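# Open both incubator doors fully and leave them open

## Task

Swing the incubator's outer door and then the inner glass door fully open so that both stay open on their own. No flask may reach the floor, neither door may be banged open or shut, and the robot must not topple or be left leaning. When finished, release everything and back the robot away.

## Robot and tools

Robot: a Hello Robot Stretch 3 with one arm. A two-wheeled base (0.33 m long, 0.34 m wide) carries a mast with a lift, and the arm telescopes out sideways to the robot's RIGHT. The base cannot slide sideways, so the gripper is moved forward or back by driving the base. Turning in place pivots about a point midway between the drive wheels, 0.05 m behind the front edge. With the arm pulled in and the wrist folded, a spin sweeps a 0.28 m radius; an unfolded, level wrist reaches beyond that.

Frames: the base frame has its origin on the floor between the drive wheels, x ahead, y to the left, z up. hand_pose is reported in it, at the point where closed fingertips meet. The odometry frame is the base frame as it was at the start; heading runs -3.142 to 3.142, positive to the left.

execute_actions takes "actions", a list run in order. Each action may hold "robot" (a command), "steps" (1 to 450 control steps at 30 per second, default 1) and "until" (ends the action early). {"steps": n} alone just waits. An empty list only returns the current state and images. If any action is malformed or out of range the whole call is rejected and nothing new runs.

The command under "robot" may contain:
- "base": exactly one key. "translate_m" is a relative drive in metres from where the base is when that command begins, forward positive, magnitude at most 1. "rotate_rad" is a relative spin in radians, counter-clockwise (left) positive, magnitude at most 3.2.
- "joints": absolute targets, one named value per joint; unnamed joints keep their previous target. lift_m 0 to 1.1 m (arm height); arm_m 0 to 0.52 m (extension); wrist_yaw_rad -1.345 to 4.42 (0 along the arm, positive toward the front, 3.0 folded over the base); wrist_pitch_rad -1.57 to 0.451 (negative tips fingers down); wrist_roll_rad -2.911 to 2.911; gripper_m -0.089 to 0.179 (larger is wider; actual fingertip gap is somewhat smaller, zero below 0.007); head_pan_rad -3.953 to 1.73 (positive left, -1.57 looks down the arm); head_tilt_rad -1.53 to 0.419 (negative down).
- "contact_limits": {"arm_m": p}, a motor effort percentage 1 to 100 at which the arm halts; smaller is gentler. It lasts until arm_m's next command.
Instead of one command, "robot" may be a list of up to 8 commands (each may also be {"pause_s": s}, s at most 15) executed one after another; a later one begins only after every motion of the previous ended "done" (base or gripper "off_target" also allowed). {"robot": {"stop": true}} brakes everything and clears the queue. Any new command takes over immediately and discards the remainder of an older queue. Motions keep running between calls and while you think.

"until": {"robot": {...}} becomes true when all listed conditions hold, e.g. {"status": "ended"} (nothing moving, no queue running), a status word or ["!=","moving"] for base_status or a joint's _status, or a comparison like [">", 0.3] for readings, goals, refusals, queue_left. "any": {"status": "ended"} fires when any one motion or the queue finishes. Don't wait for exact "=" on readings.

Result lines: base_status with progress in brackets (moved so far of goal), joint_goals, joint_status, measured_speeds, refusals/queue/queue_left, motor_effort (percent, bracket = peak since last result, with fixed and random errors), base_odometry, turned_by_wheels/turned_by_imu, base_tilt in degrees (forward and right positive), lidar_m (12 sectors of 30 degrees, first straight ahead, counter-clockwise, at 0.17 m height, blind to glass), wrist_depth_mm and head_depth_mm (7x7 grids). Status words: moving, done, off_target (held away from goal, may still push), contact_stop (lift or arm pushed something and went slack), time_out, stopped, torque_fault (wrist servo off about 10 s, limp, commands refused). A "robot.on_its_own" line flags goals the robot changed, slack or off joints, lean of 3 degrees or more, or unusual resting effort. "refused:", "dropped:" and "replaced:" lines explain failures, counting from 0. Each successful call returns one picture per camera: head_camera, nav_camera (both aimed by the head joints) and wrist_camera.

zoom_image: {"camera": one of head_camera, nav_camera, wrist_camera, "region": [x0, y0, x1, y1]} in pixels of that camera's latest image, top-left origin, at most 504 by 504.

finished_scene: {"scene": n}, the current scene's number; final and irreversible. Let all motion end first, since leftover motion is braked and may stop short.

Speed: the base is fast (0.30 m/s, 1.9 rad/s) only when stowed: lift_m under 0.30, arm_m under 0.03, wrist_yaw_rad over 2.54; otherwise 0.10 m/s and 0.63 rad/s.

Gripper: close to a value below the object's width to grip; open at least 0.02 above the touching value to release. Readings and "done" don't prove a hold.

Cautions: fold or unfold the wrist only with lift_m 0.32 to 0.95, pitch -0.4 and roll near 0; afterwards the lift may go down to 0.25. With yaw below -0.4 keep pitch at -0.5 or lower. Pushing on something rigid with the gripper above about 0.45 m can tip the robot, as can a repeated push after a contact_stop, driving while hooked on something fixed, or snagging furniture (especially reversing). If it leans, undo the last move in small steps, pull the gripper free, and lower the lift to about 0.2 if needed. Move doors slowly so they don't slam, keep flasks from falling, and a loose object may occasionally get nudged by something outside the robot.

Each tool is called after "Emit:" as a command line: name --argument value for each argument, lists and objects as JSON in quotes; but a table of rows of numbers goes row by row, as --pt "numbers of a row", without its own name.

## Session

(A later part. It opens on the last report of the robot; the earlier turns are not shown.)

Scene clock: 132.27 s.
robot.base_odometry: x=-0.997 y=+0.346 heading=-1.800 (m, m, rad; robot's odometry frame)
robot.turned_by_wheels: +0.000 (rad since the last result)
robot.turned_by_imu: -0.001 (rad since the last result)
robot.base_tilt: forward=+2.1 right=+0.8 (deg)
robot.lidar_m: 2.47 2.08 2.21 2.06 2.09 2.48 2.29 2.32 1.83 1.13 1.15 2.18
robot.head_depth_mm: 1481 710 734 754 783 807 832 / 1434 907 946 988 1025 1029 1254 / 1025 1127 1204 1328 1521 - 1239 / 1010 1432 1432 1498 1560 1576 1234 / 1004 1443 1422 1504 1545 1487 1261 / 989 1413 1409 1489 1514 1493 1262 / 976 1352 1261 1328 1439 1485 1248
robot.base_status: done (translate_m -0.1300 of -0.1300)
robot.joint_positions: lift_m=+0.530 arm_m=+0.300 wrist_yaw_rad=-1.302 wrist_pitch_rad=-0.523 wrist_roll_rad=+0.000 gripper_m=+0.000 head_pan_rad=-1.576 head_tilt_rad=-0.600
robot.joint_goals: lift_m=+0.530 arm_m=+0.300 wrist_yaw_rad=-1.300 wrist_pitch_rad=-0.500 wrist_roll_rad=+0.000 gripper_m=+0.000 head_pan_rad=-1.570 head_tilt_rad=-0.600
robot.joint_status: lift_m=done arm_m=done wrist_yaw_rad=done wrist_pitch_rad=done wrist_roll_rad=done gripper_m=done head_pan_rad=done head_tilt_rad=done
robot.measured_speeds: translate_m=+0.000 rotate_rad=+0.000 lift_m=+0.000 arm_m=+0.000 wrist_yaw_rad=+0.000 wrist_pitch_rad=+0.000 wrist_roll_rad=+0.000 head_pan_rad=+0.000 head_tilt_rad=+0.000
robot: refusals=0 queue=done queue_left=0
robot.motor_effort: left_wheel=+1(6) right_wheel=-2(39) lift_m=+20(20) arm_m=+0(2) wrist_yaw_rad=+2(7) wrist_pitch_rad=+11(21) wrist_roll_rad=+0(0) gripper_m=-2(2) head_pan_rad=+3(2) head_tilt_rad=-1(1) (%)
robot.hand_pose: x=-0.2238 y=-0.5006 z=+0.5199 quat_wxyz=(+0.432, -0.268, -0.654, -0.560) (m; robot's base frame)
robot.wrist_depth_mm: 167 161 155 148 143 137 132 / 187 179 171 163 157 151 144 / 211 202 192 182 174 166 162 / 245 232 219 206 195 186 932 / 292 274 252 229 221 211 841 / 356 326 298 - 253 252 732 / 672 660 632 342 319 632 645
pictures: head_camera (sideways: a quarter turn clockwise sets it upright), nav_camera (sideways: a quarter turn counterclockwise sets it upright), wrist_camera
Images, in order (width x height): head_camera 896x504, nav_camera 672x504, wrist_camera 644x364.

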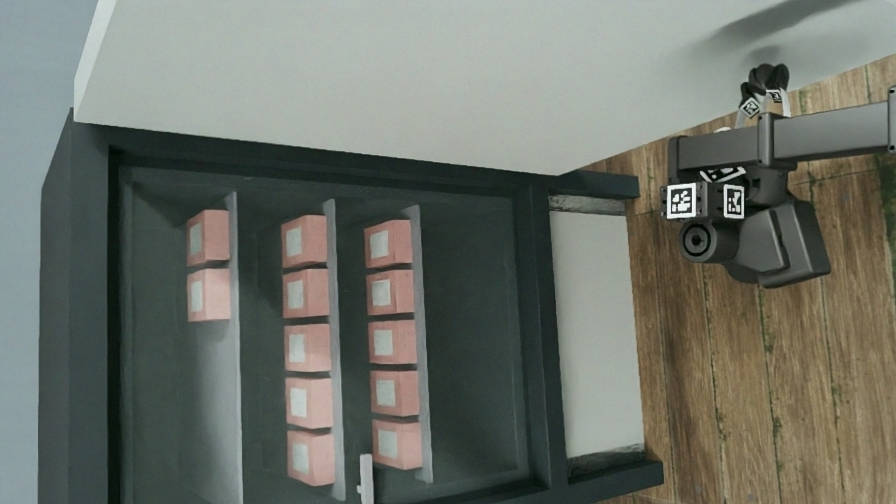

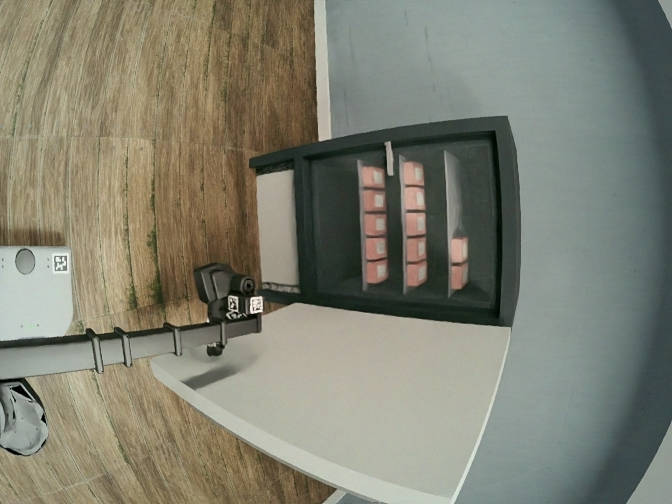

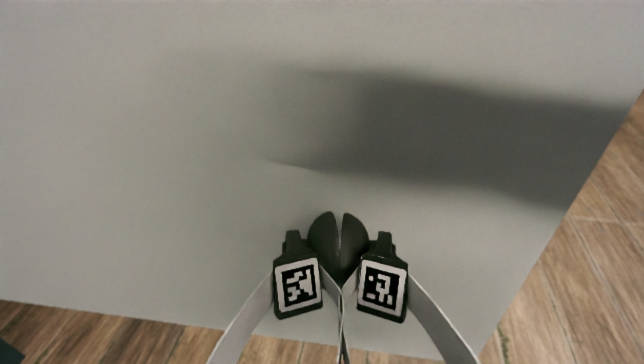

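Emit:
execute_actions --actions '[{"robot":{"base":{"translate_m":-0.1}},"steps":450,"until":{"robot":{"status":"ended"}}},{"robot":{"base":{"translate_m":-0.08}},"steps":450,"until":{"robot":{"status":"ended"}}}]'

Scene clock: 137.23 s.
robot.base_odometry: x=-0.956 y=+0.521 heading=-1.800 (m, m, rad; robot's odometry frame)
robot.turned_by_wheels: +0.000 (rad since the last result)
robot.turned_by_imu: -0.001 (rad since the last result)
robot.base_tilt: forward=+2.1 right=+0.7 (deg)
robot.lidar_m: 2.65 2.25 2.19 2.04 2.07 2.28 2.11 2.14 1.85 1.12 1.18 2.21
robot.head_depth_mm: 1514 600 639 681 727 783 861 / 1485 694 744 804 869 921 1189 / 1452 814 889 974 1072 - 1241 / 1029 999 1109 1239 1454 1572 1231 / 1021 1263 1363 1477 1566 1496 1255 / 1011 1433 1418 1502 1539 1487 1259 / 999 1420 1411 1485 1514 1481 1257
robot.base_status: done (translate_m -0.0800 of -0.0800)
robot.joint_positions: lift_m=+0.530 arm_m=+0.300 wrist_yaw_rad=-1.298 wrist_pitch_rad=-0.523 wrist_roll_rad=+0.000 gripper_m=+0.000 head_pan_rad=-1.576 head_tilt_rad=-0.600
robot.joint_goals: lift_m=+0.530 arm_m=+0.300 wrist_yaw_rad=-1.300 wrist_pitch_rad=-0.500 wrist_roll_rad=+0.000 gripper_m=+0.000 head_pan_rad=-1.570 head_tilt_rad=-0.600
robot.joint_status: lift_m=done arm_m=done wrist_yaw_rad=done wrist_pitch_rad=done wrist_roll_rad=done gripper_m=done head_pan_rad=done head_tilt_rad=done
robot.measured_speeds: translate_m=+0.000 rotate_rad=+0.000 lift_m=+0.000 arm_m=+0.000 wrist_yaw_rad=+0.000 wrist_pitch_rad=+0.000 wrist_roll_rad=+0.000 head_pan_rad=+0.000 head_tilt_rad=+0.000
robot: refusals=0 queue=done queue_left=0
robot.motor_effort: left_wheel=+1(6) right_wheel=-2(40) lift_m=+19(19) arm_m=+0(0) wrist_yaw_rad=-2(5) wrist_pitch_rad=+11(18) wrist_roll_rad=+0(0) gripper_m=-2(2) head_pan_rad=+3(2) head_tilt_rad=+0(1) (%)
robot.hand_pose: x=-0.2236 y=-0.5014 z=+0.5199 quat_wxyz=(+0.433, -0.267, -0.655, -0.559) (m; robot's base frame)
robot.wrist_depth_mm: 129 132 135 139 144 150 - / 140 144 149 154 159 169 - / 155 159 165 172 178 - - / 172 178 186 195 202 978 - / 194 202 211 212 232 850 865 / 223 233 242 - 283 743 724 / 261 276 292 313 624 651 638
pictures: head_camera (sideways: a quarter turn clockwise sets it upright), nav_camera (sideways: a quarter turn counterclockwise sets it upright), wrist_camera
Images, in order (width x height): head_camera 896x504, nav_camera 672x504, wrist_camera 644x364.

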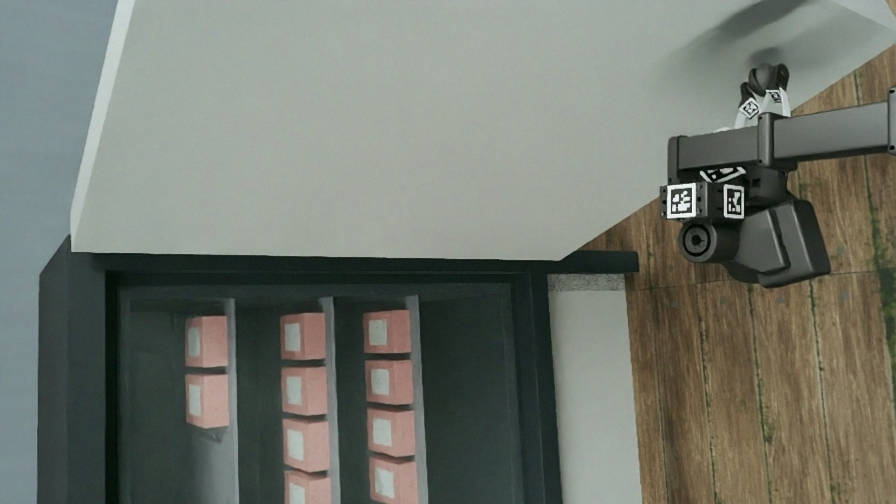

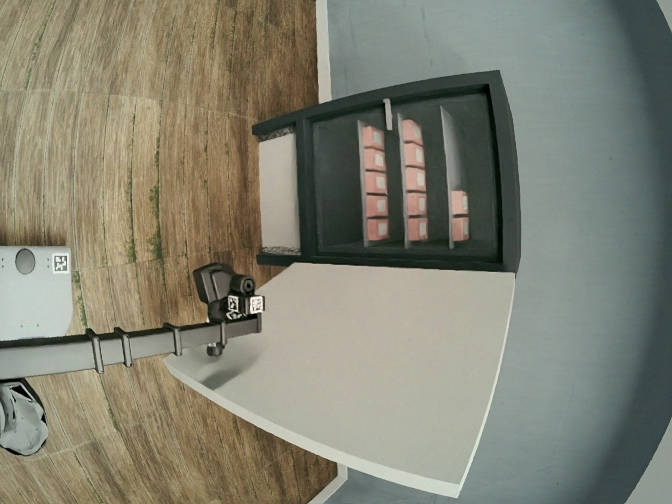

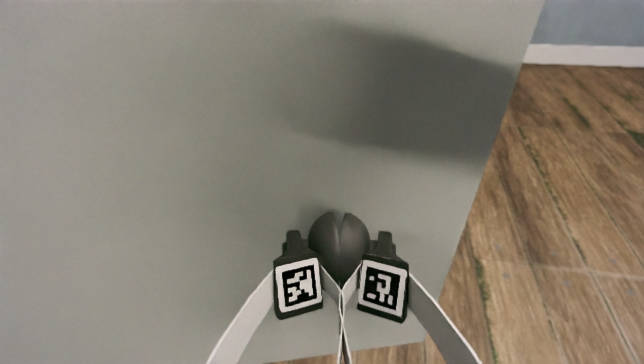

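Emit:
execute_actions --actions '[{"robot":{"base":{"translate_m":-0.07},"joints":{"arm_m":0.36}},"steps":450,"until":{"robot":{"status":"ended"}}},{"robot":{"base":{"translate_m":-0.07},"joints":{"arm_m":0.4}},"steps":450,"until":{"robot":{"status":"ended"}}}]'

Scene clock: 145.17 s.
robot.base_odometry: x=-0.924 y=+0.658 heading=-1.800 (m, m, rad; robot's odometry frame)
robot.turned_by_wheels: +0.000 (rad since the last result)
robot.turned_by_imu: +0.197 (rad since the last result)
robot.base_tilt: forward=+2.1 right=+0.8 (deg)
robot.lidar_m: 2.36 2.63 2.08 2.03 2.17 2.03 1.99 2.12 1.76 1.12 1.25 2.69
robot.head_depth_mm: 1438 640 668 700 736 773 818 / 1425 778 821 867 926 963 1189 / 1030 995 1060 1136 1208 1423 1271 / 1035 1463 1379 1466 1567 1426 1264 / 1041 1479 1425 1503 1611 1483 1259 / 1049 1500 1420 1558 1634 1484 1256 / 1054 1391 1362 1489 1625 1481 1253
robot.base_status: done (translate_m -0.0700 of -0.0700)
robot.joint_positions: lift_m=+0.530 arm_m=+0.400 wrist_yaw_rad=-1.310 wrist_pitch_rad=-0.559 wrist_roll_rad=+0.004 gripper_m=+0.000 head_pan_rad=-1.576 head_tilt_rad=-0.598
robot.joint_goals: lift_m=+0.530 arm_m=+0.400 wrist_yaw_rad=-1.300 wrist_pitch_rad=-0.500 wrist_roll_rad=+0.000 gripper_m=+0.000 head_pan_rad=-1.570 head_tilt_rad=-0.600
robot.joint_status: lift_m=done arm_m=done wrist_yaw_rad=done wrist_pitch_rad=done wrist_roll_rad=done gripper_m=done head_pan_rad=done head_tilt_rad=done
robot.measured_speeds: translate_m=+0.000 rotate_rad=+0.000 lift_m=+0.000 arm_m=+0.000 wrist_yaw_rad=+0.000 wrist_pitch_rad=+0.000 wrist_roll_rad=+0.000 head_pan_rad=+0.000 head_tilt_rad=+0.000
robot: refusals=0 queue=done queue_left=0
robot.motor_effort: left_wheel=+2(29) right_wheel=-15(74) lift_m=+18(19) arm_m=+3(7) wrist_yaw_rad=+9(53) wrist_pitch_rad=+30(47) wrist_roll_rad=-2(2) gripper_m=-4(10) head_pan_rad=+2(3) head_tilt_rad=-1(2) (%)
robot.hand_pose: x=-0.2190 y=-0.5972 z=+0.5126 quat_wxyz=(+0.419, -0.260, -0.659, -0.569) (m; robot's base frame)
robot.wrist_depth_mm: 116 115 114 113 112 111 111 / 129 128 127 125 125 123 123 / 145 144 142 141 140 139 137 / 166 164 163 161 160 157 156 / 194 192 190 181 184 183 180 / 235 231 226 - 212 218 213 / 294 289 283 279 274 265 262
pictures: head_camera (sideways: a quarter turn clockwise sets it upright), nav_camera (sideways: a quarter turn counterclockwise sets it upright), wrist_camera
Images, in order (width x height): head_camera 896x504, nav_camera 672x504, wrist_camera 644x364.

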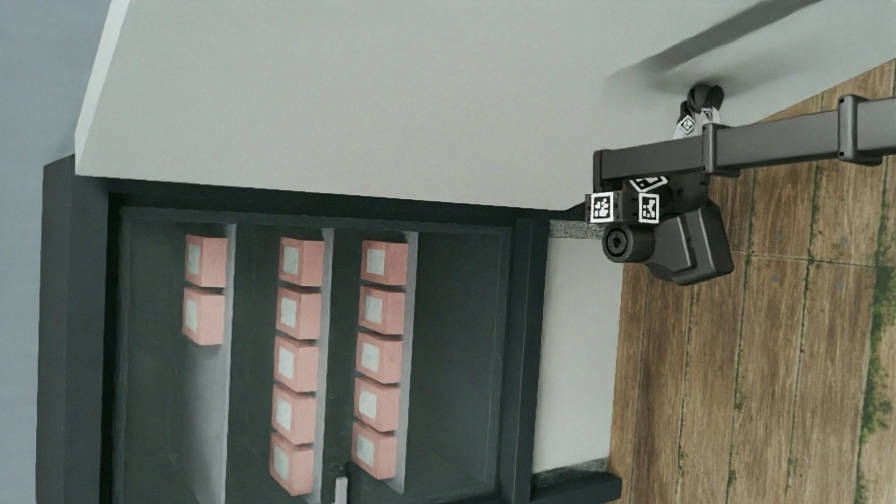

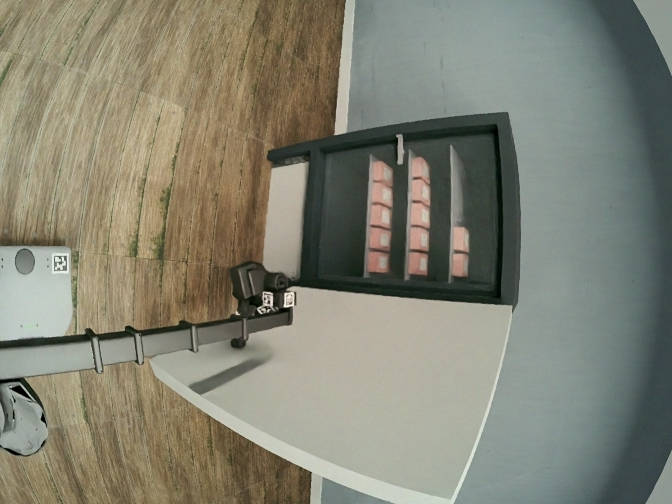

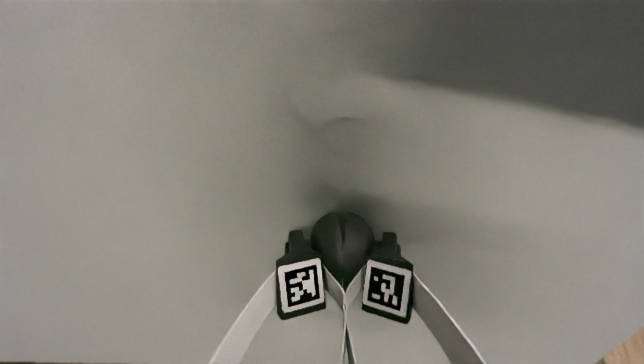

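Emit:
execute_actions --actions '[{"robot":[{"base":{"translate_m":0.1}},{"joints":{"arm_m":0.1}},{"joints":{"wrist_yaw_rad":0,"wrist_pitch_rad":0,"lift_m":0.652,"wrist_roll_rad":1.57,"gripper_m":0.07},"base":{"rotate_rad":-0.2}},{"base":{"translate_m":0.48},"joints":{"head_tilt_rad":-0.4}},{"joints":{"arm_m":0.3}}],"steps":450,"until":{"robot":{"status":"ended"}}},{"steps":300,"until":{"robot":{"status":"ended"}}}]'

Scene clock: 161.60 s.
robot.base_odometry: x=-1.147 y=+0.124 heading=-2.000 (m, m, rad; robot's odometry frame)
robot.turned_by_wheels: -0.200 (rad since the last result)
robot.turned_by_imu: -0.200 (rad since the last result)
robot.base_tilt: forward=+2.1 right=+0.8 (deg)
robot.lidar_m: 2.19 1.80 2.22 2.07 2.11 2.67 2.57 2.60 1.21 1.07 1.70 2.15
robot.head_depth_mm: 1512 1582 1187 1268 1344 1446 1439 / 1489 1551 1229 1452 1472 1493 - / 1472 1531 1289 1463 1460 1392 - / 1452 1527 1306 1543 1432 1389 1355 / 1443 1498 1192 1263 1327 1368 1431 / 1421 1498 1067 1707 1898 1714 1416 / 1401 1498 1619 1753 1912 1750 1435
robot.base_status: done (translate_m +0.4800 of +0.4800)
robot.joint_positions: lift_m=+0.652 arm_m=+0.300 wrist_yaw_rad=-0.001 wrist_pitch_rad=-0.026 wrist_roll_rad=+1.569 gripper_m=+0.070 head_pan_rad=-1.576 head_tilt_rad=-0.409
robot.joint_goals: lift_m=+0.652 arm_m=+0.300 wrist_yaw_rad=+0.000 wrist_pitch_rad=+0.000 wrist_roll_rad=+1.570 gripper_m=+0.070 head_pan_rad=-1.570 head_tilt_rad=-0.400
robot.joint_status: lift_m=done arm_m=done wrist_yaw_rad=done wrist_pitch_rad=done wrist_roll_rad=done gripper_m=done head_pan_rad=done head_tilt_rad=done
robot.measured_speeds: translate_m=+0.000 rotate_rad=+0.000 lift_m=+0.000 arm_m=+0.000 wrist_yaw_rad=+0.000 wrist_pitch_rad=+0.000 wrist_roll_rad=+0.000 head_pan_rad=+0.000 head_tilt_rad=+0.000
robot: refusals=0 queue=done queue_left=0
robot.motor_effort: left_wheel=+1(5) right_wheel=-3(16) lift_m=+24(25) arm_m=+3(2) wrist_yaw_rad=+1(49) wrist_pitch_rad=+13(76) wrist_roll_rad=+1(37) gripper_m=+0(78) head_pan_rad=+2(3) head_tilt_rad=+2(15) (%)
robot.hand_pose: x=-0.0215 y=-0.7002 z=+0.7594 quat_wxyz=(+0.001, +0.000, -1.000, -0.013) (m; robot's base frame)
robot.wrist_depth_mm: - 620 844 895 836 676 557 / - 616 875 - 963 685 583 / - 618 867 - 962 684 593 / - 622 877 - 959 690 591 / - 607 695 666 659 606 594 / - 568 - 563 566 559 560 / - - - - - - 942
pictures: head_camera (sideways: a quarter turn clockwise sets it upright), nav_camera (sideways: a quarter turn counterclockwise sets it upright), wrist_camera
ARM HIT: the arm struck itself hard.
Images, in order (width x height): head_camera 896x504, nav_camera 672x504, wrist_camera 644x364.

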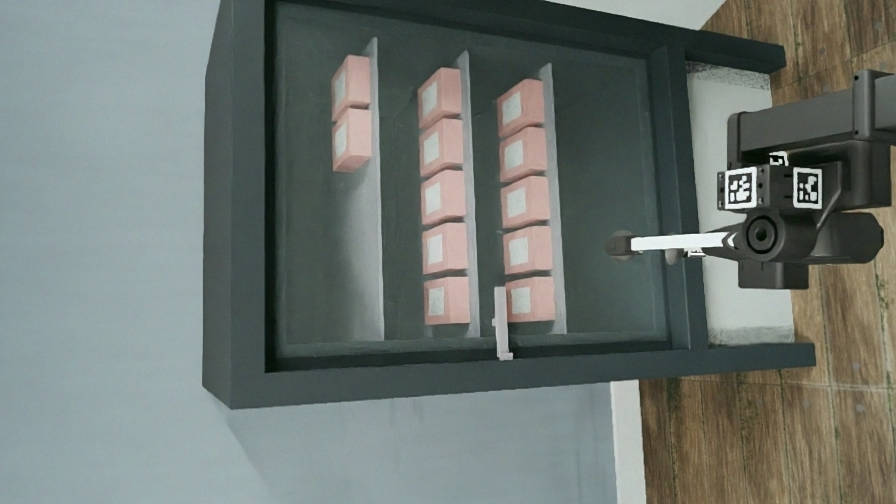

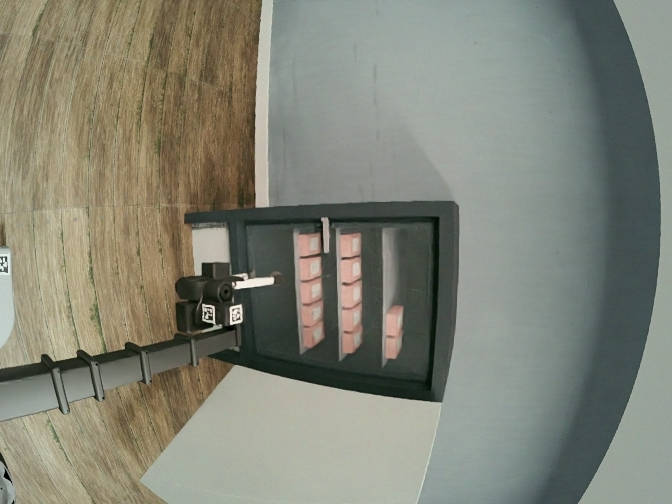

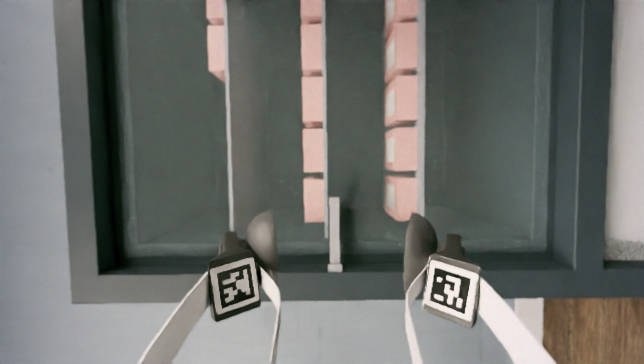

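Emit:
execute_actions --actions '[{"robot":[{"joints":{"arm_m":0.0}},{"base":{"rotate_rad":-0.5}},{"base":{"translate_m":0.56}},{"base":{"rotate_rad":0.5}},{"base":{"translate_m":-0.34}},{"joints":{"arm_m":0.2}}],"steps":450,"until":{"robot":{"status":"ended"}}},{"steps":300,"until":{"robot":{"status":"ended"}}}]'

Scene clock: 183.57 s.
robot.base_odometry: x=-1.454 y=+0.098 heading=-2.000 (m, m, rad; robot's odometry frame)
robot.turned_by_wheels: +0.000 (rad since the last result)
robot.turned_by_imu: -0.003 (rad since the last result)
robot.base_tilt: forward=+2.1 right=+0.8 (deg)
robot.lidar_m: 2.07 1.80 2.53 2.34 2.41 2.89 2.70 2.26 0.90 0.79 1.41 1.79
robot.head_depth_mm: 1245 1312 842 1077 1137 1246 1249 / 1228 1299 828 1119 1108 1199 1146 / 1211 1274 820 1109 1075 1199 1104 / 1201 1263 771 893 953 1058 - / 1185 1258 1087 1433 1568 1652 1393 / 1174 1257 1350 1460 1590 1700 1421 / 1156 1238 1327 1442 1560 1670 1431
robot.base_status: done (translate_m -0.3400 of -0.3400)
robot.joint_positions: lift_m=+0.652 arm_m=+0.200 wrist_yaw_rad=+0.000 wrist_pitch_rad=-0.026 wrist_roll_rad=+1.569 gripper_m=+0.070 head_pan_rad=-1.576 head_tilt_rad=-0.408
robot.joint_goals: lift_m=+0.652 arm_m=+0.200 wrist_yaw_rad=+0.000 wrist_pitch_rad=+0.000 wrist_roll_rad=+1.570 gripper_m=+0.070 head_pan_rad=-1.570 head_tilt_rad=-0.400
robot.joint_status: lift_m=done arm_m=done wrist_yaw_rad=done wrist_pitch_rad=done wrist_roll_rad=done gripper_m=done head_pan_rad=done head_tilt_rad=done
robot.measured_speeds: translate_m=+0.000 rotate_rad=+0.000 lift_m=+0.000 arm_m=+0.000 wrist_yaw_rad=+0.000 wrist_pitch_rad=+0.000 wrist_roll_rad=+0.000 head_pan_rad=+0.000 head_tilt_rad=+0.000
robot: refusals=0 queue=done queue_left=0
robot.motor_effort: left_wheel=-1(5) right_wheel=+3(8) lift_m=+24(24) arm_m=+3(3) wrist_yaw_rad=+1(0) wrist_pitch_rad=+13(13) wrist_roll_rad=+0(1) gripper_m=+0(1) head_pan_rad=+2(2) head_tilt_rad=+3(2) (%)
robot.hand_pose: x=-0.0215 y=-0.6002 z=+0.7595 quat_wxyz=(+0.001, +0.000, -1.000, -0.013) (m; robot's base frame)
robot.wrist_depth_mm: 423 620 627 821 522 641 456 / 423 621 625 853 527 638 452 / 419 602 622 464 533 636 455 / 415 416 416 411 415 410 410 / 367 367 364 365 365 366 363 / - - - - - 991 948 / - - - - - - 933
pictures: head_camera (sideways: a quarter turn clockwise sets it upright), nav_camera (sideways: a quarter turn counterclockwise sets it upright), wrist_camera
Images, in order (width x height): head_camera 896x504, nav_camera 672x504, wrist_camera 644x364.

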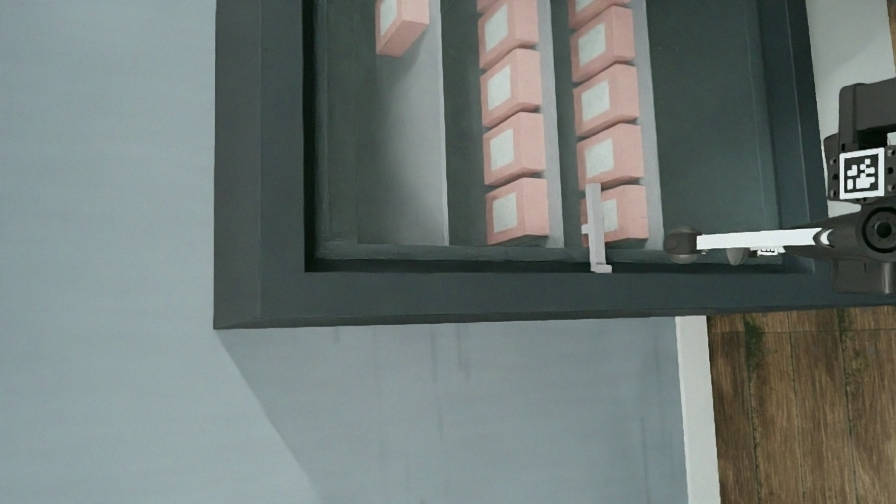

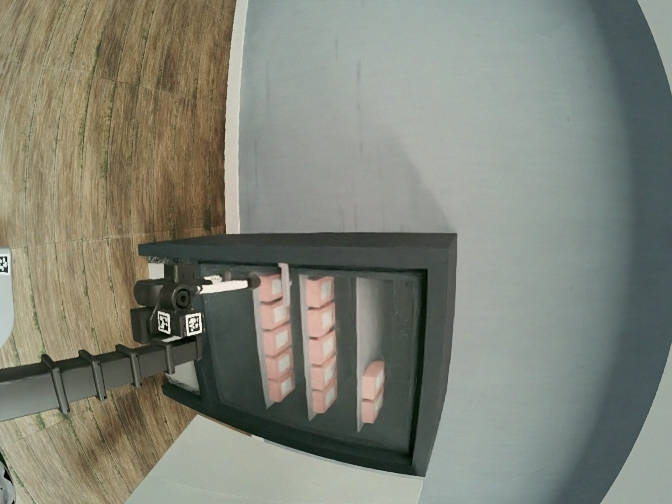

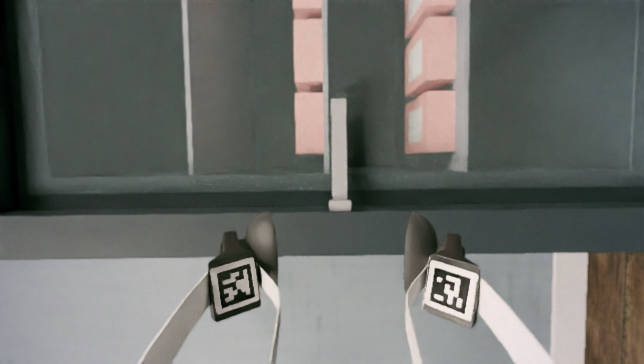

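Emit:
execute_actions --actions '[{"robot":[{"base":{"translate_m":-0.025}},{"joints":{"arm_m":0.38}}],"steps":450,"until":{"robot":{"status":"ended"}}}]'

Scene clock: 187.77 s.
robot.base_odometry: x=-1.443 y=+0.121 heading=-2.000 (m, m, rad; robot's odometry frame)
robot.turned_by_wheels: +0.000 (rad since the last result)
robot.turned_by_imu: -0.001 (rad since the last result)
robot.base_tilt: forward=+2.1 right=+0.8 (deg)
robot.lidar_m: 2.09 1.82 2.52 2.34 2.40 2.88 2.67 2.27 0.91 0.79 1.41 1.78
robot.head_depth_mm: 1253 1312 845 1071 1129 1251 1250 / 1234 1296 835 1117 1135 1203 1182 / 1215 1278 823 1111 1093 - 1222 / 1205 1266 810 958 987 - 1187 / 1183 1257 758 836 912 1009 1354 / 1177 1254 1349 1460 1594 1697 1428 / 1163 1242 1339 1441 1571 1682 1425
robot.base_status: done (translate_m -0.0250 of -0.0250)
robot.joint_positions: lift_m=+0.652 arm_m=+0.380 wrist_yaw_rad=+0.000 wrist_pitch_rad=-0.026 wrist_roll_rad=+1.569 gripper_m=+0.070 head_pan_rad=-1.576 head_tilt_rad=-0.408
robot.joint_goals: lift_m=+0.652 arm_m=+0.380 wrist_yaw_rad=+0.000 wrist_pitch_rad=+0.000 wrist_roll_rad=+1.570 gripper_m=+0.070 head_pan_rad=-1.570 head_tilt_rad=-0.400
robot.joint_status: lift_m=done arm_m=done wrist_yaw_rad=done wrist_pitch_rad=done wrist_roll_rad=done gripper_m=done head_pan_rad=done head_tilt_rad=done
robot.measured_speeds: translate_m=+0.000 rotate_rad=+0.000 lift_m=+0.000 arm_m=+0.000 wrist_yaw_rad=+0.000 wrist_pitch_rad=+0.000 wrist_roll_rad=+0.000 head_pan_rad=+0.000 head_tilt_rad=+0.000
robot: refusals=0 queue=done queue_left=0
robot.motor_effort: left_wheel=-2(4) right_wheel=+2(4) lift_m=+24(24) arm_m=+2(3) wrist_yaw_rad=+0(0) wrist_pitch_rad=+12(13) wrist_roll_rad=+1(1) gripper_m=+0(1) head_pan_rad=+3(3) head_tilt_rad=+3(3) (%)
robot.hand_pose: x=-0.0215 y=-0.7802 z=+0.7595 quat_wxyz=(+0.001, +0.000, -1.000, -0.013) (m; robot's base frame)
robot.wrist_depth_mm: 425 314 634 286 656 285 436 / 420 315 630 348 676 291 439 / 422 312 627 290 669 289 437 / 423 312 546 293 593 293 433 / 297 289 335 244 317 271 266 / 239 241 - 238 238 238 237 / 195 193 192 190 190 190 190
pictures: head_camera (sideways: a quarter turn clockwise sets it upright), nav_camera (sideways: a quarter turn counterclockwise sets it upright), wrist_camera
Images, in order (width x height): head_camera 896x504, nav_camera 672x504, wrist_camera 644x364.

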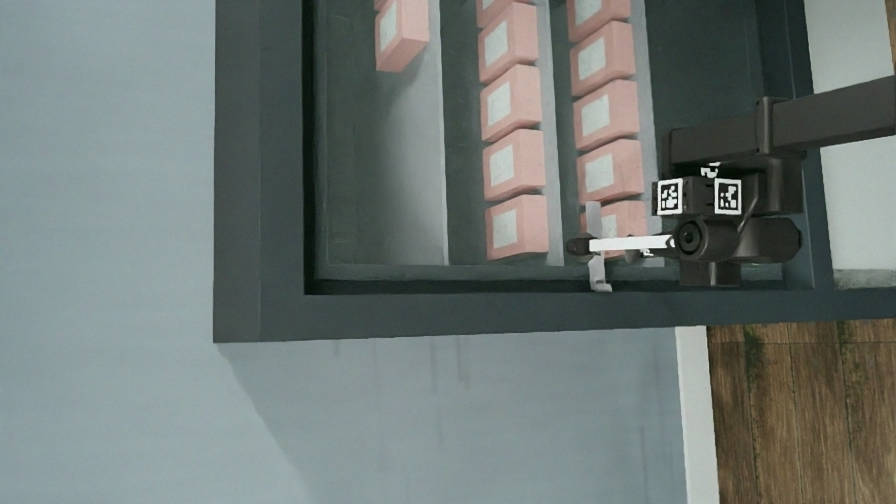

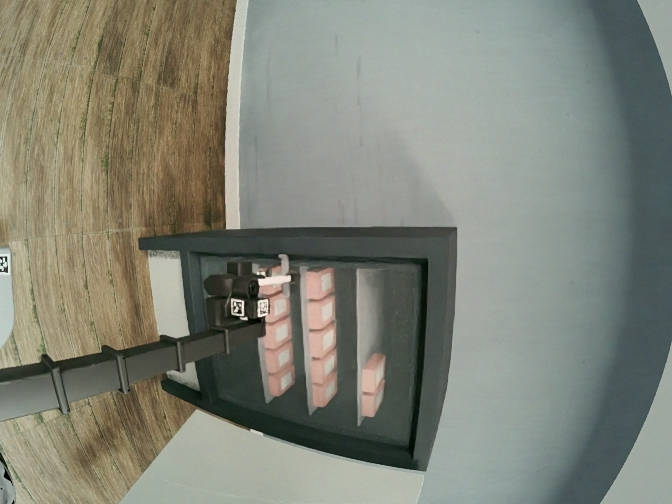

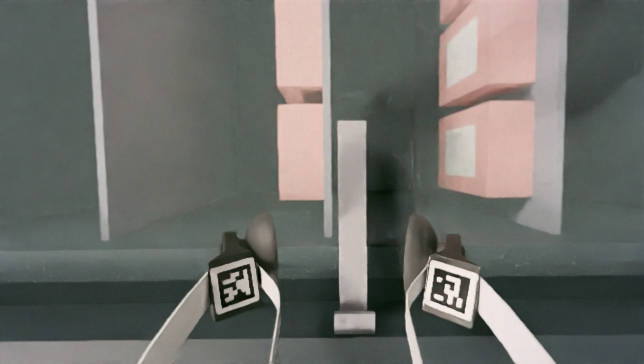

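Good alignment. Extend, grip, roll.

Emit:
execute_actions --actions '[{"robot":{"joints":{"arm_m":0.5},"contact_limits":{"arm_m":12}},"steps":300,"until":{"robot":{"status":"ended"}}},{"robot":[{"joints":{"gripper_m":-0.03}},{"pause_s":0.5},{"joints":{"wrist_roll_rad":0.4}}],"steps":300,"until":{"robot":{"status":"ended"}}}]'

Scene clock: 192.47 s.
robot.base_odometry: x=-1.444 y=+0.121 heading=-2.000 (m, m, rad; robot's odometry frame)
robot.turned_by_wheels: +0.000 (rad since the last result)
robot.turned_by_imu: -0.006 (rad since the last result)
robot.base_tilt: forward=+2.1 right=+0.8 (deg)
robot.lidar_m: 2.09 1.82 2.54 2.34 2.39 2.88 2.67 2.28 0.91 0.79 1.41 1.78
robot.head_depth_mm: 1249 1311 844 1076 1135 1247 1249 / 1235 1299 834 1124 1120 1245 1152 / 1220 1273 821 1116 1091 - 1207 / 1207 1263 810 1032 991 1059 1129 / 1192 1256 758 839 938 1003 1141 / 1172 1263 1358 1466 1592 1704 1437 / 1159 1244 1337 1444 1558 1673 1427
robot.base_status: done (translate_m -0.0250 of -0.0250)
robot.joint_positions: lift_m=+0.652 arm_m=+0.420 wrist_yaw_rad=+0.006 wrist_pitch_rad=-0.068 wrist_roll_rad=+0.429 gripper_m=-0.029 head_pan_rad=-1.576 head_tilt_rad=-0.407
robot.joint_goals: lift_m=+0.652 arm_m=+0.420 wrist_yaw_rad=+0.000 wrist_pitch_rad=+0.000 wrist_roll_rad=+0.400 gripper_m=-0.030 head_pan_rad=-1.570 head_tilt_rad=-0.400
robot.joint_status: lift_m=done arm_m=contact_stop wrist_yaw_rad=done wrist_pitch_rad=done wrist_roll_rad=off_target gripper_m=done head_pan_rad=done head_tilt_rad=done
robot.measured_speeds: translate_m=+0.000 rotate_rad=+0.000 lift_m=+0.000 arm_m=+0.000 wrist_yaw_rad=+0.000 wrist_pitch_rad=+0.000 wrist_roll_rad=+0.000 head_pan_rad=+0.000 head_tilt_rad=+0.000
robot: refusals=0 queue=dropped queue_left=0
robot.on_its_own: arm_m is slack since a contact_stop, until your next command for it (your +0.500 is given up); wrist_pitch_rad is at rest, and its effort (+34) is outside its rest range (-20 to +32)
robot.motor_effort: left_wheel=+2(5) right_wheel=-7(10) lift_m=+24(25) arm_m=+0(12) wrist_yaw_rad=-5(13) wrist_pitch_rad=+34(37) wrist_roll_rad=-15(16) gripper_m=-19(100) head_pan_rad=+2(2) head_tilt_rad=+1(2) (%)
robot.contact_limits: arm_m 12 (drawing in: default 15, maximum 24; extending or still: default 21, maximum 34)
robot.hand_pose: x=-0.0200 y=-0.8187 z=+0.7491 quat_wxyz=(+0.540, +0.021, -0.841, -0.027) (m; robot's base frame)
robot.wrist_depth_mm: 147 169 361 595 607 316 246 / 133 172 281 616 255 248 540 / 129 166 184 246 250 667 546 / 132 144 188 225 665 528 346 / 136 139 193 156 500 332 287 / 747 143 156 160 320 286 282 / 782 147 159 206 287 284 433
pictures: head_camera (sideways: a quarter turn clockwise sets it upright), nav_camera (sideways: a quarter turn counterclockwise sets it upright), wrist_camera
Images, in order (width x height): head_camera 896x504, nav_camera 672x504, wrist_camera 644x364.

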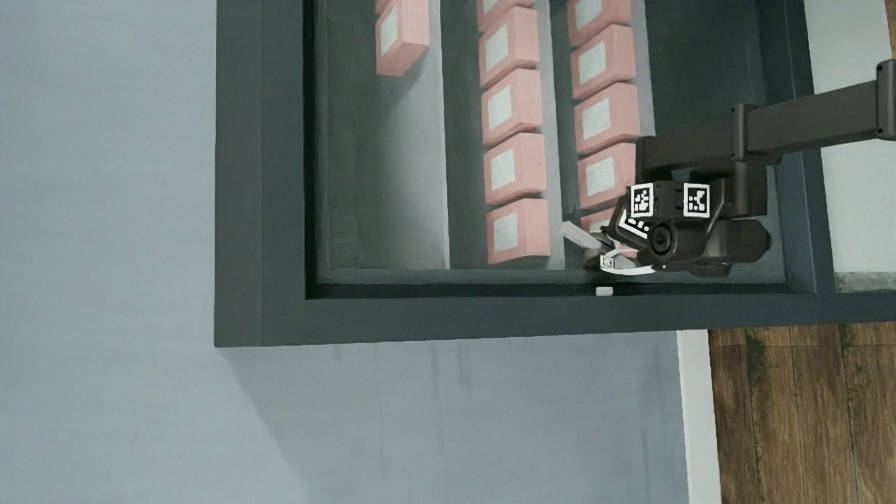

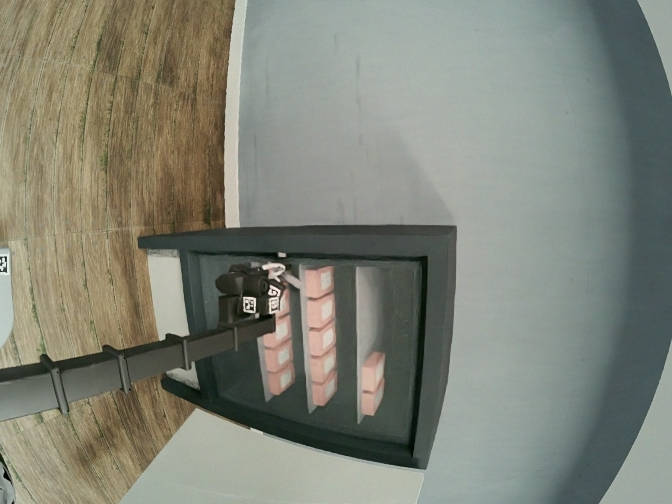

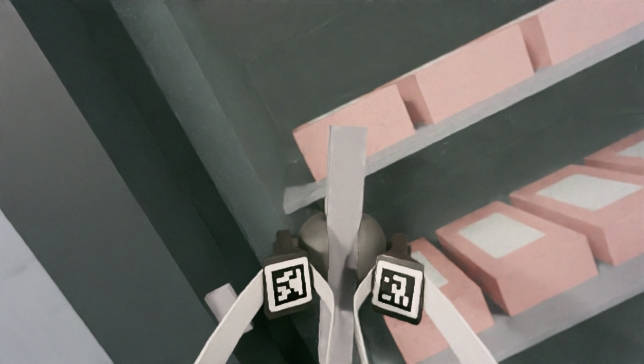

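Unlatched. Pull while following back.

Emit:
execute_actions --actions '[{"robot":{"joints":{"arm_m":0.15,"wrist_roll_rad":0.45},"base":{"translate_m":-0.07}},"steps":300,"until":{"robot":{"status":"ended"}}}]'

Scene clock: 195.93 s.
robot.base_odometry: x=-1.414 y=+0.184 heading=-2.000 (m, m, rad; robot's odometry frame)
robot.turned_by_wheels: +0.000 (rad since the last result)
robot.turned_by_imu: -0.001 (rad since the last result)
robot.base_tilt: forward=+2.1 right=+0.8 (deg)
robot.lidar_m: 2.16 1.88 2.52 2.34 2.38 2.80 2.59 2.29 0.91 0.80 1.42 1.79
robot.head_depth_mm: 1261 1324 857 1077 1146 1208 1262 / 1246 1306 842 1120 1131 1206 1236 / 1227 1290 832 1116 1116 1208 1147 / 1204 1273 820 1107 1079 1201 1106 / 1194 1254 811 909 972 1073 1104 / 1184 1254 765 834 1560 1687 1395 / 1166 1243 1339 1450 1588 1690 1424
robot.base_status: done (translate_m -0.0700 of -0.0700)
robot.joint_positions: lift_m=+0.652 arm_m=+0.150 wrist_yaw_rad=-0.001 wrist_pitch_rad=-0.028 wrist_roll_rad=+0.446 gripper_m=-0.029 head_pan_rad=-1.576 head_tilt_rad=-0.407
robot.joint_goals: lift_m=+0.652 arm_m=+0.150 wrist_yaw_rad=+0.000 wrist_pitch_rad=+0.000 wrist_roll_rad=+0.450 gripper_m=-0.030 head_pan_rad=-1.570 head_tilt_rad=-0.400
robot.joint_status: lift_m=done arm_m=done wrist_yaw_rad=done wrist_pitch_rad=done wrist_roll_rad=done gripper_m=done head_pan_rad=done head_tilt_rad=done
robot.measured_speeds: translate_m=+0.000 rotate_rad=+0.000 lift_m=+0.000 arm_m=+0.000 wrist_yaw_rad=+0.000 wrist_pitch_rad=+0.000 wrist_roll_rad=+0.000 head_pan_rad=+0.000 head_tilt_rad=+0.000
robot: refusals=0 queue=done queue_left=0
robot.motor_effort: left_wheel=-1(23) right_wheel=+1(74) lift_m=+24(24) arm_m=-2(3) wrist_yaw_rad=+2(96) wrist_pitch_rad=+14(44) wrist_roll_rad=+2(13) gripper_m=-12(26) head_pan_rad=+2(2) head_tilt_rad=+2(2) (%)
robot.hand_pose: x=-0.0218 y=-0.5507 z=+0.7593 quat_wxyz=(+0.533, +0.007, -0.846, -0.012) (m; robot's base frame)
robot.wrist_depth_mm: 909 395 737 668 848 627 490 / 962 397 522 882 893 651 530 / 971 976 452 886 928 770 551 / 989 - 451 537 842 561 610 / - - 428 484 559 776 641 / - - - - 744 638 543 / - - - 490 621 533 501
pictures: head_camera (sideways: a quarter turn clockwise sets it upright), nav_camera (sideways: a quarter turn counterclockwise sets it upright), wrist_camera
Images, in order (width x height): head_camera 896x504, nav_camera 672x504, wrist_camera 644x364.

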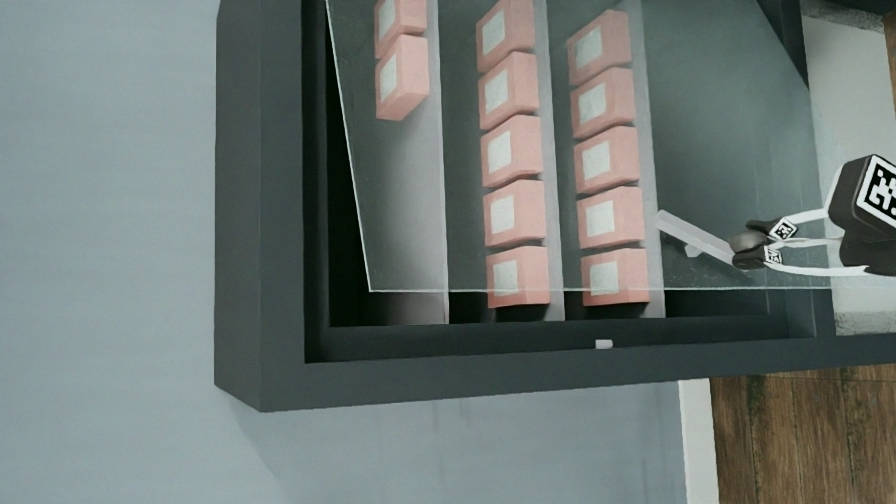

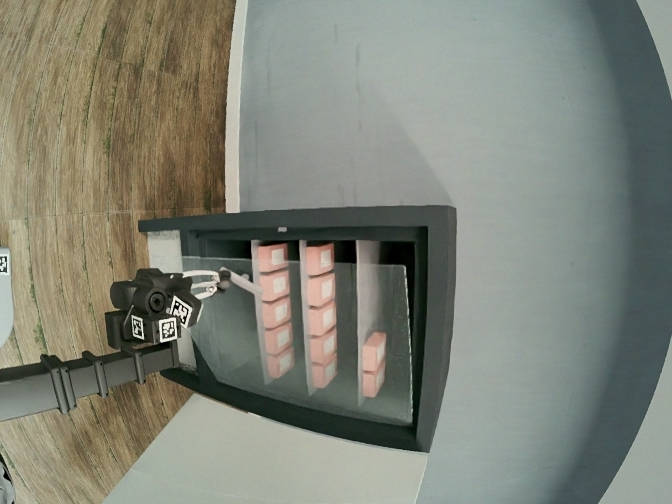

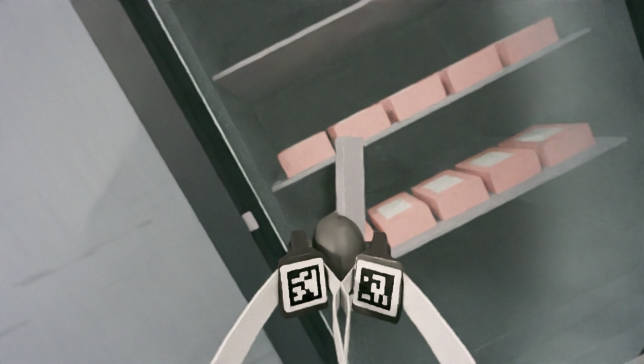

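Emit:
execute_actions --actions '[{"robot":[{"joints":{"arm_m":0.05}},{"joints":{"wrist_roll_rad":0,"wrist_pitch_rad":-0.5,"lift_m":0.62,"gripper_m":0},"base":{"translate_m":0.33}},{"joints":{"arm_m":0.47}},{"joints":{"wrist_yaw_rad":-1.3}},{"base":{"translate_m":-0.1}}],"steps":450,"until":{"robot":{"status":"ended"}}}]'

Scene clock: 210.93 s.
robot.base_odometry: x=-1.510 y=-0.025 heading=-2.000 (m, m, rad; robot's odometry frame)
robot.turned_by_wheels: +0.000 (rad since the last result)
robot.turned_by_imu: +0.007 (rad since the last result)
robot.base_tilt: forward=+2.1 right=+0.8 (deg)
robot.lidar_m: 1.93 1.68 2.48 2.36 2.42 3.05 2.83 2.22 0.89 0.79 1.39 1.77
robot.head_depth_mm: 1230 1292 821 1082 1099 1141 1211 / 1213 1270 808 1069 1077 1247 1128 / 1197 1260 761 833 908 - 1105 / 1184 1254 1291 1360 1450 - 1353 / 1170 1255 1353 1455 1583 1709 1432 / 1157 1238 1336 1441 1566 1676 1430 / 1142 1223 1316 1427 1550 1646 1423
robot.base_status: done (translate_m -0.1000 of -0.1000)
robot.joint_positions: lift_m=+0.620 arm_m=+0.470 wrist_yaw_rad=-1.299 wrist_pitch_rad=-0.520 wrist_roll_rad=-0.004 gripper_m=+0.000 head_pan_rad=-1.576 head_tilt_rad=-0.406
robot.joint_goals: lift_m=+0.620 arm_m=+0.470 wrist_yaw_rad=-1.300 wrist_pitch_rad=-0.500 wrist_roll_rad=+0.000 gripper_m=+0.000 head_pan_rad=-1.570 head_tilt_rad=-0.400
robot.joint_status: lift_m=done arm_m=done wrist_yaw_rad=done wrist_pitch_rad=done wrist_roll_rad=done gripper_m=done head_pan_rad=done head_tilt_rad=done
robot.measured_speeds: translate_m=+0.000 rotate_rad=+0.000 lift_m=+0.000 arm_m=+0.000 wrist_yaw_rad=+0.000 wrist_pitch_rad=+0.000 wrist_roll_rad=+0.000 head_pan_rad=+0.000 head_tilt_rad=+0.000
robot: refusals=0 queue=done queue_left=0
robot.motor_effort: left_wheel=+0(18) right_wheel=+0(67) lift_m=+18(24) arm_m=+0(2) wrist_yaw_rad=-1(66) wrist_pitch_rad=+10(16) wrist_roll_rad=+2(3) gripper_m=-3(72) head_pan_rad=+3(3) head_tilt_rad=+1(2) (%)
robot.hand_pose: x=-0.2241 y=-0.6714 z=+0.6107 quat_wxyz=(+0.436, -0.267, -0.653, -0.559) (m; robot's base frame)
robot.wrist_depth_mm: 592 530 554 627 642 650 92 / 332 358 633 695 712 733 98 / 272 325 719 736 792 841 - / 255 556 567 892 - - - / 468 483 498 878 - 990 975 / 414 411 436 - 876 847 840 / 366 362 410 748 749 744 735
pictures: head_camera (sideways: a quarter turn clockwise sets it upright), nav_camera (sideways: a quarter turn counterclockwise sets it upright), wrist_camera
Images, in order (width x height): head_camera 896x504, nav_camera 672x504, wrist_camera 644x364.

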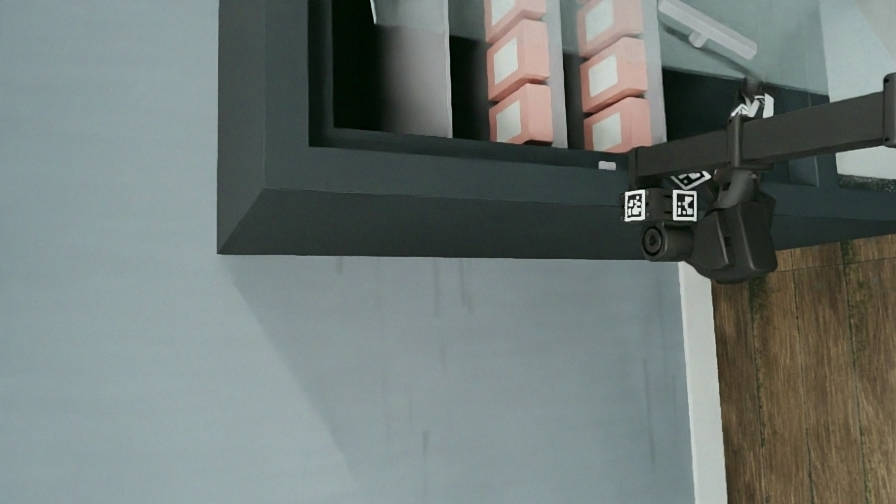

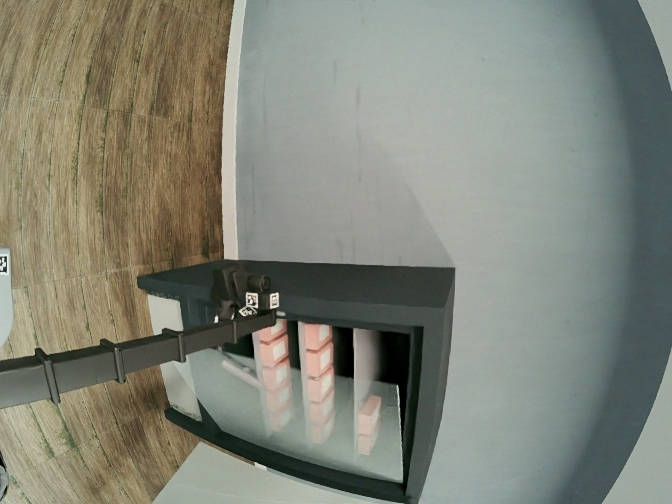

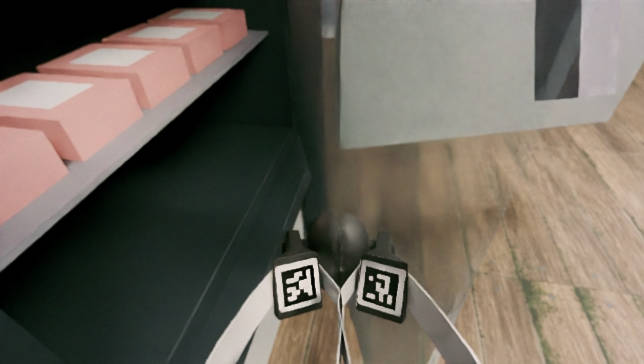

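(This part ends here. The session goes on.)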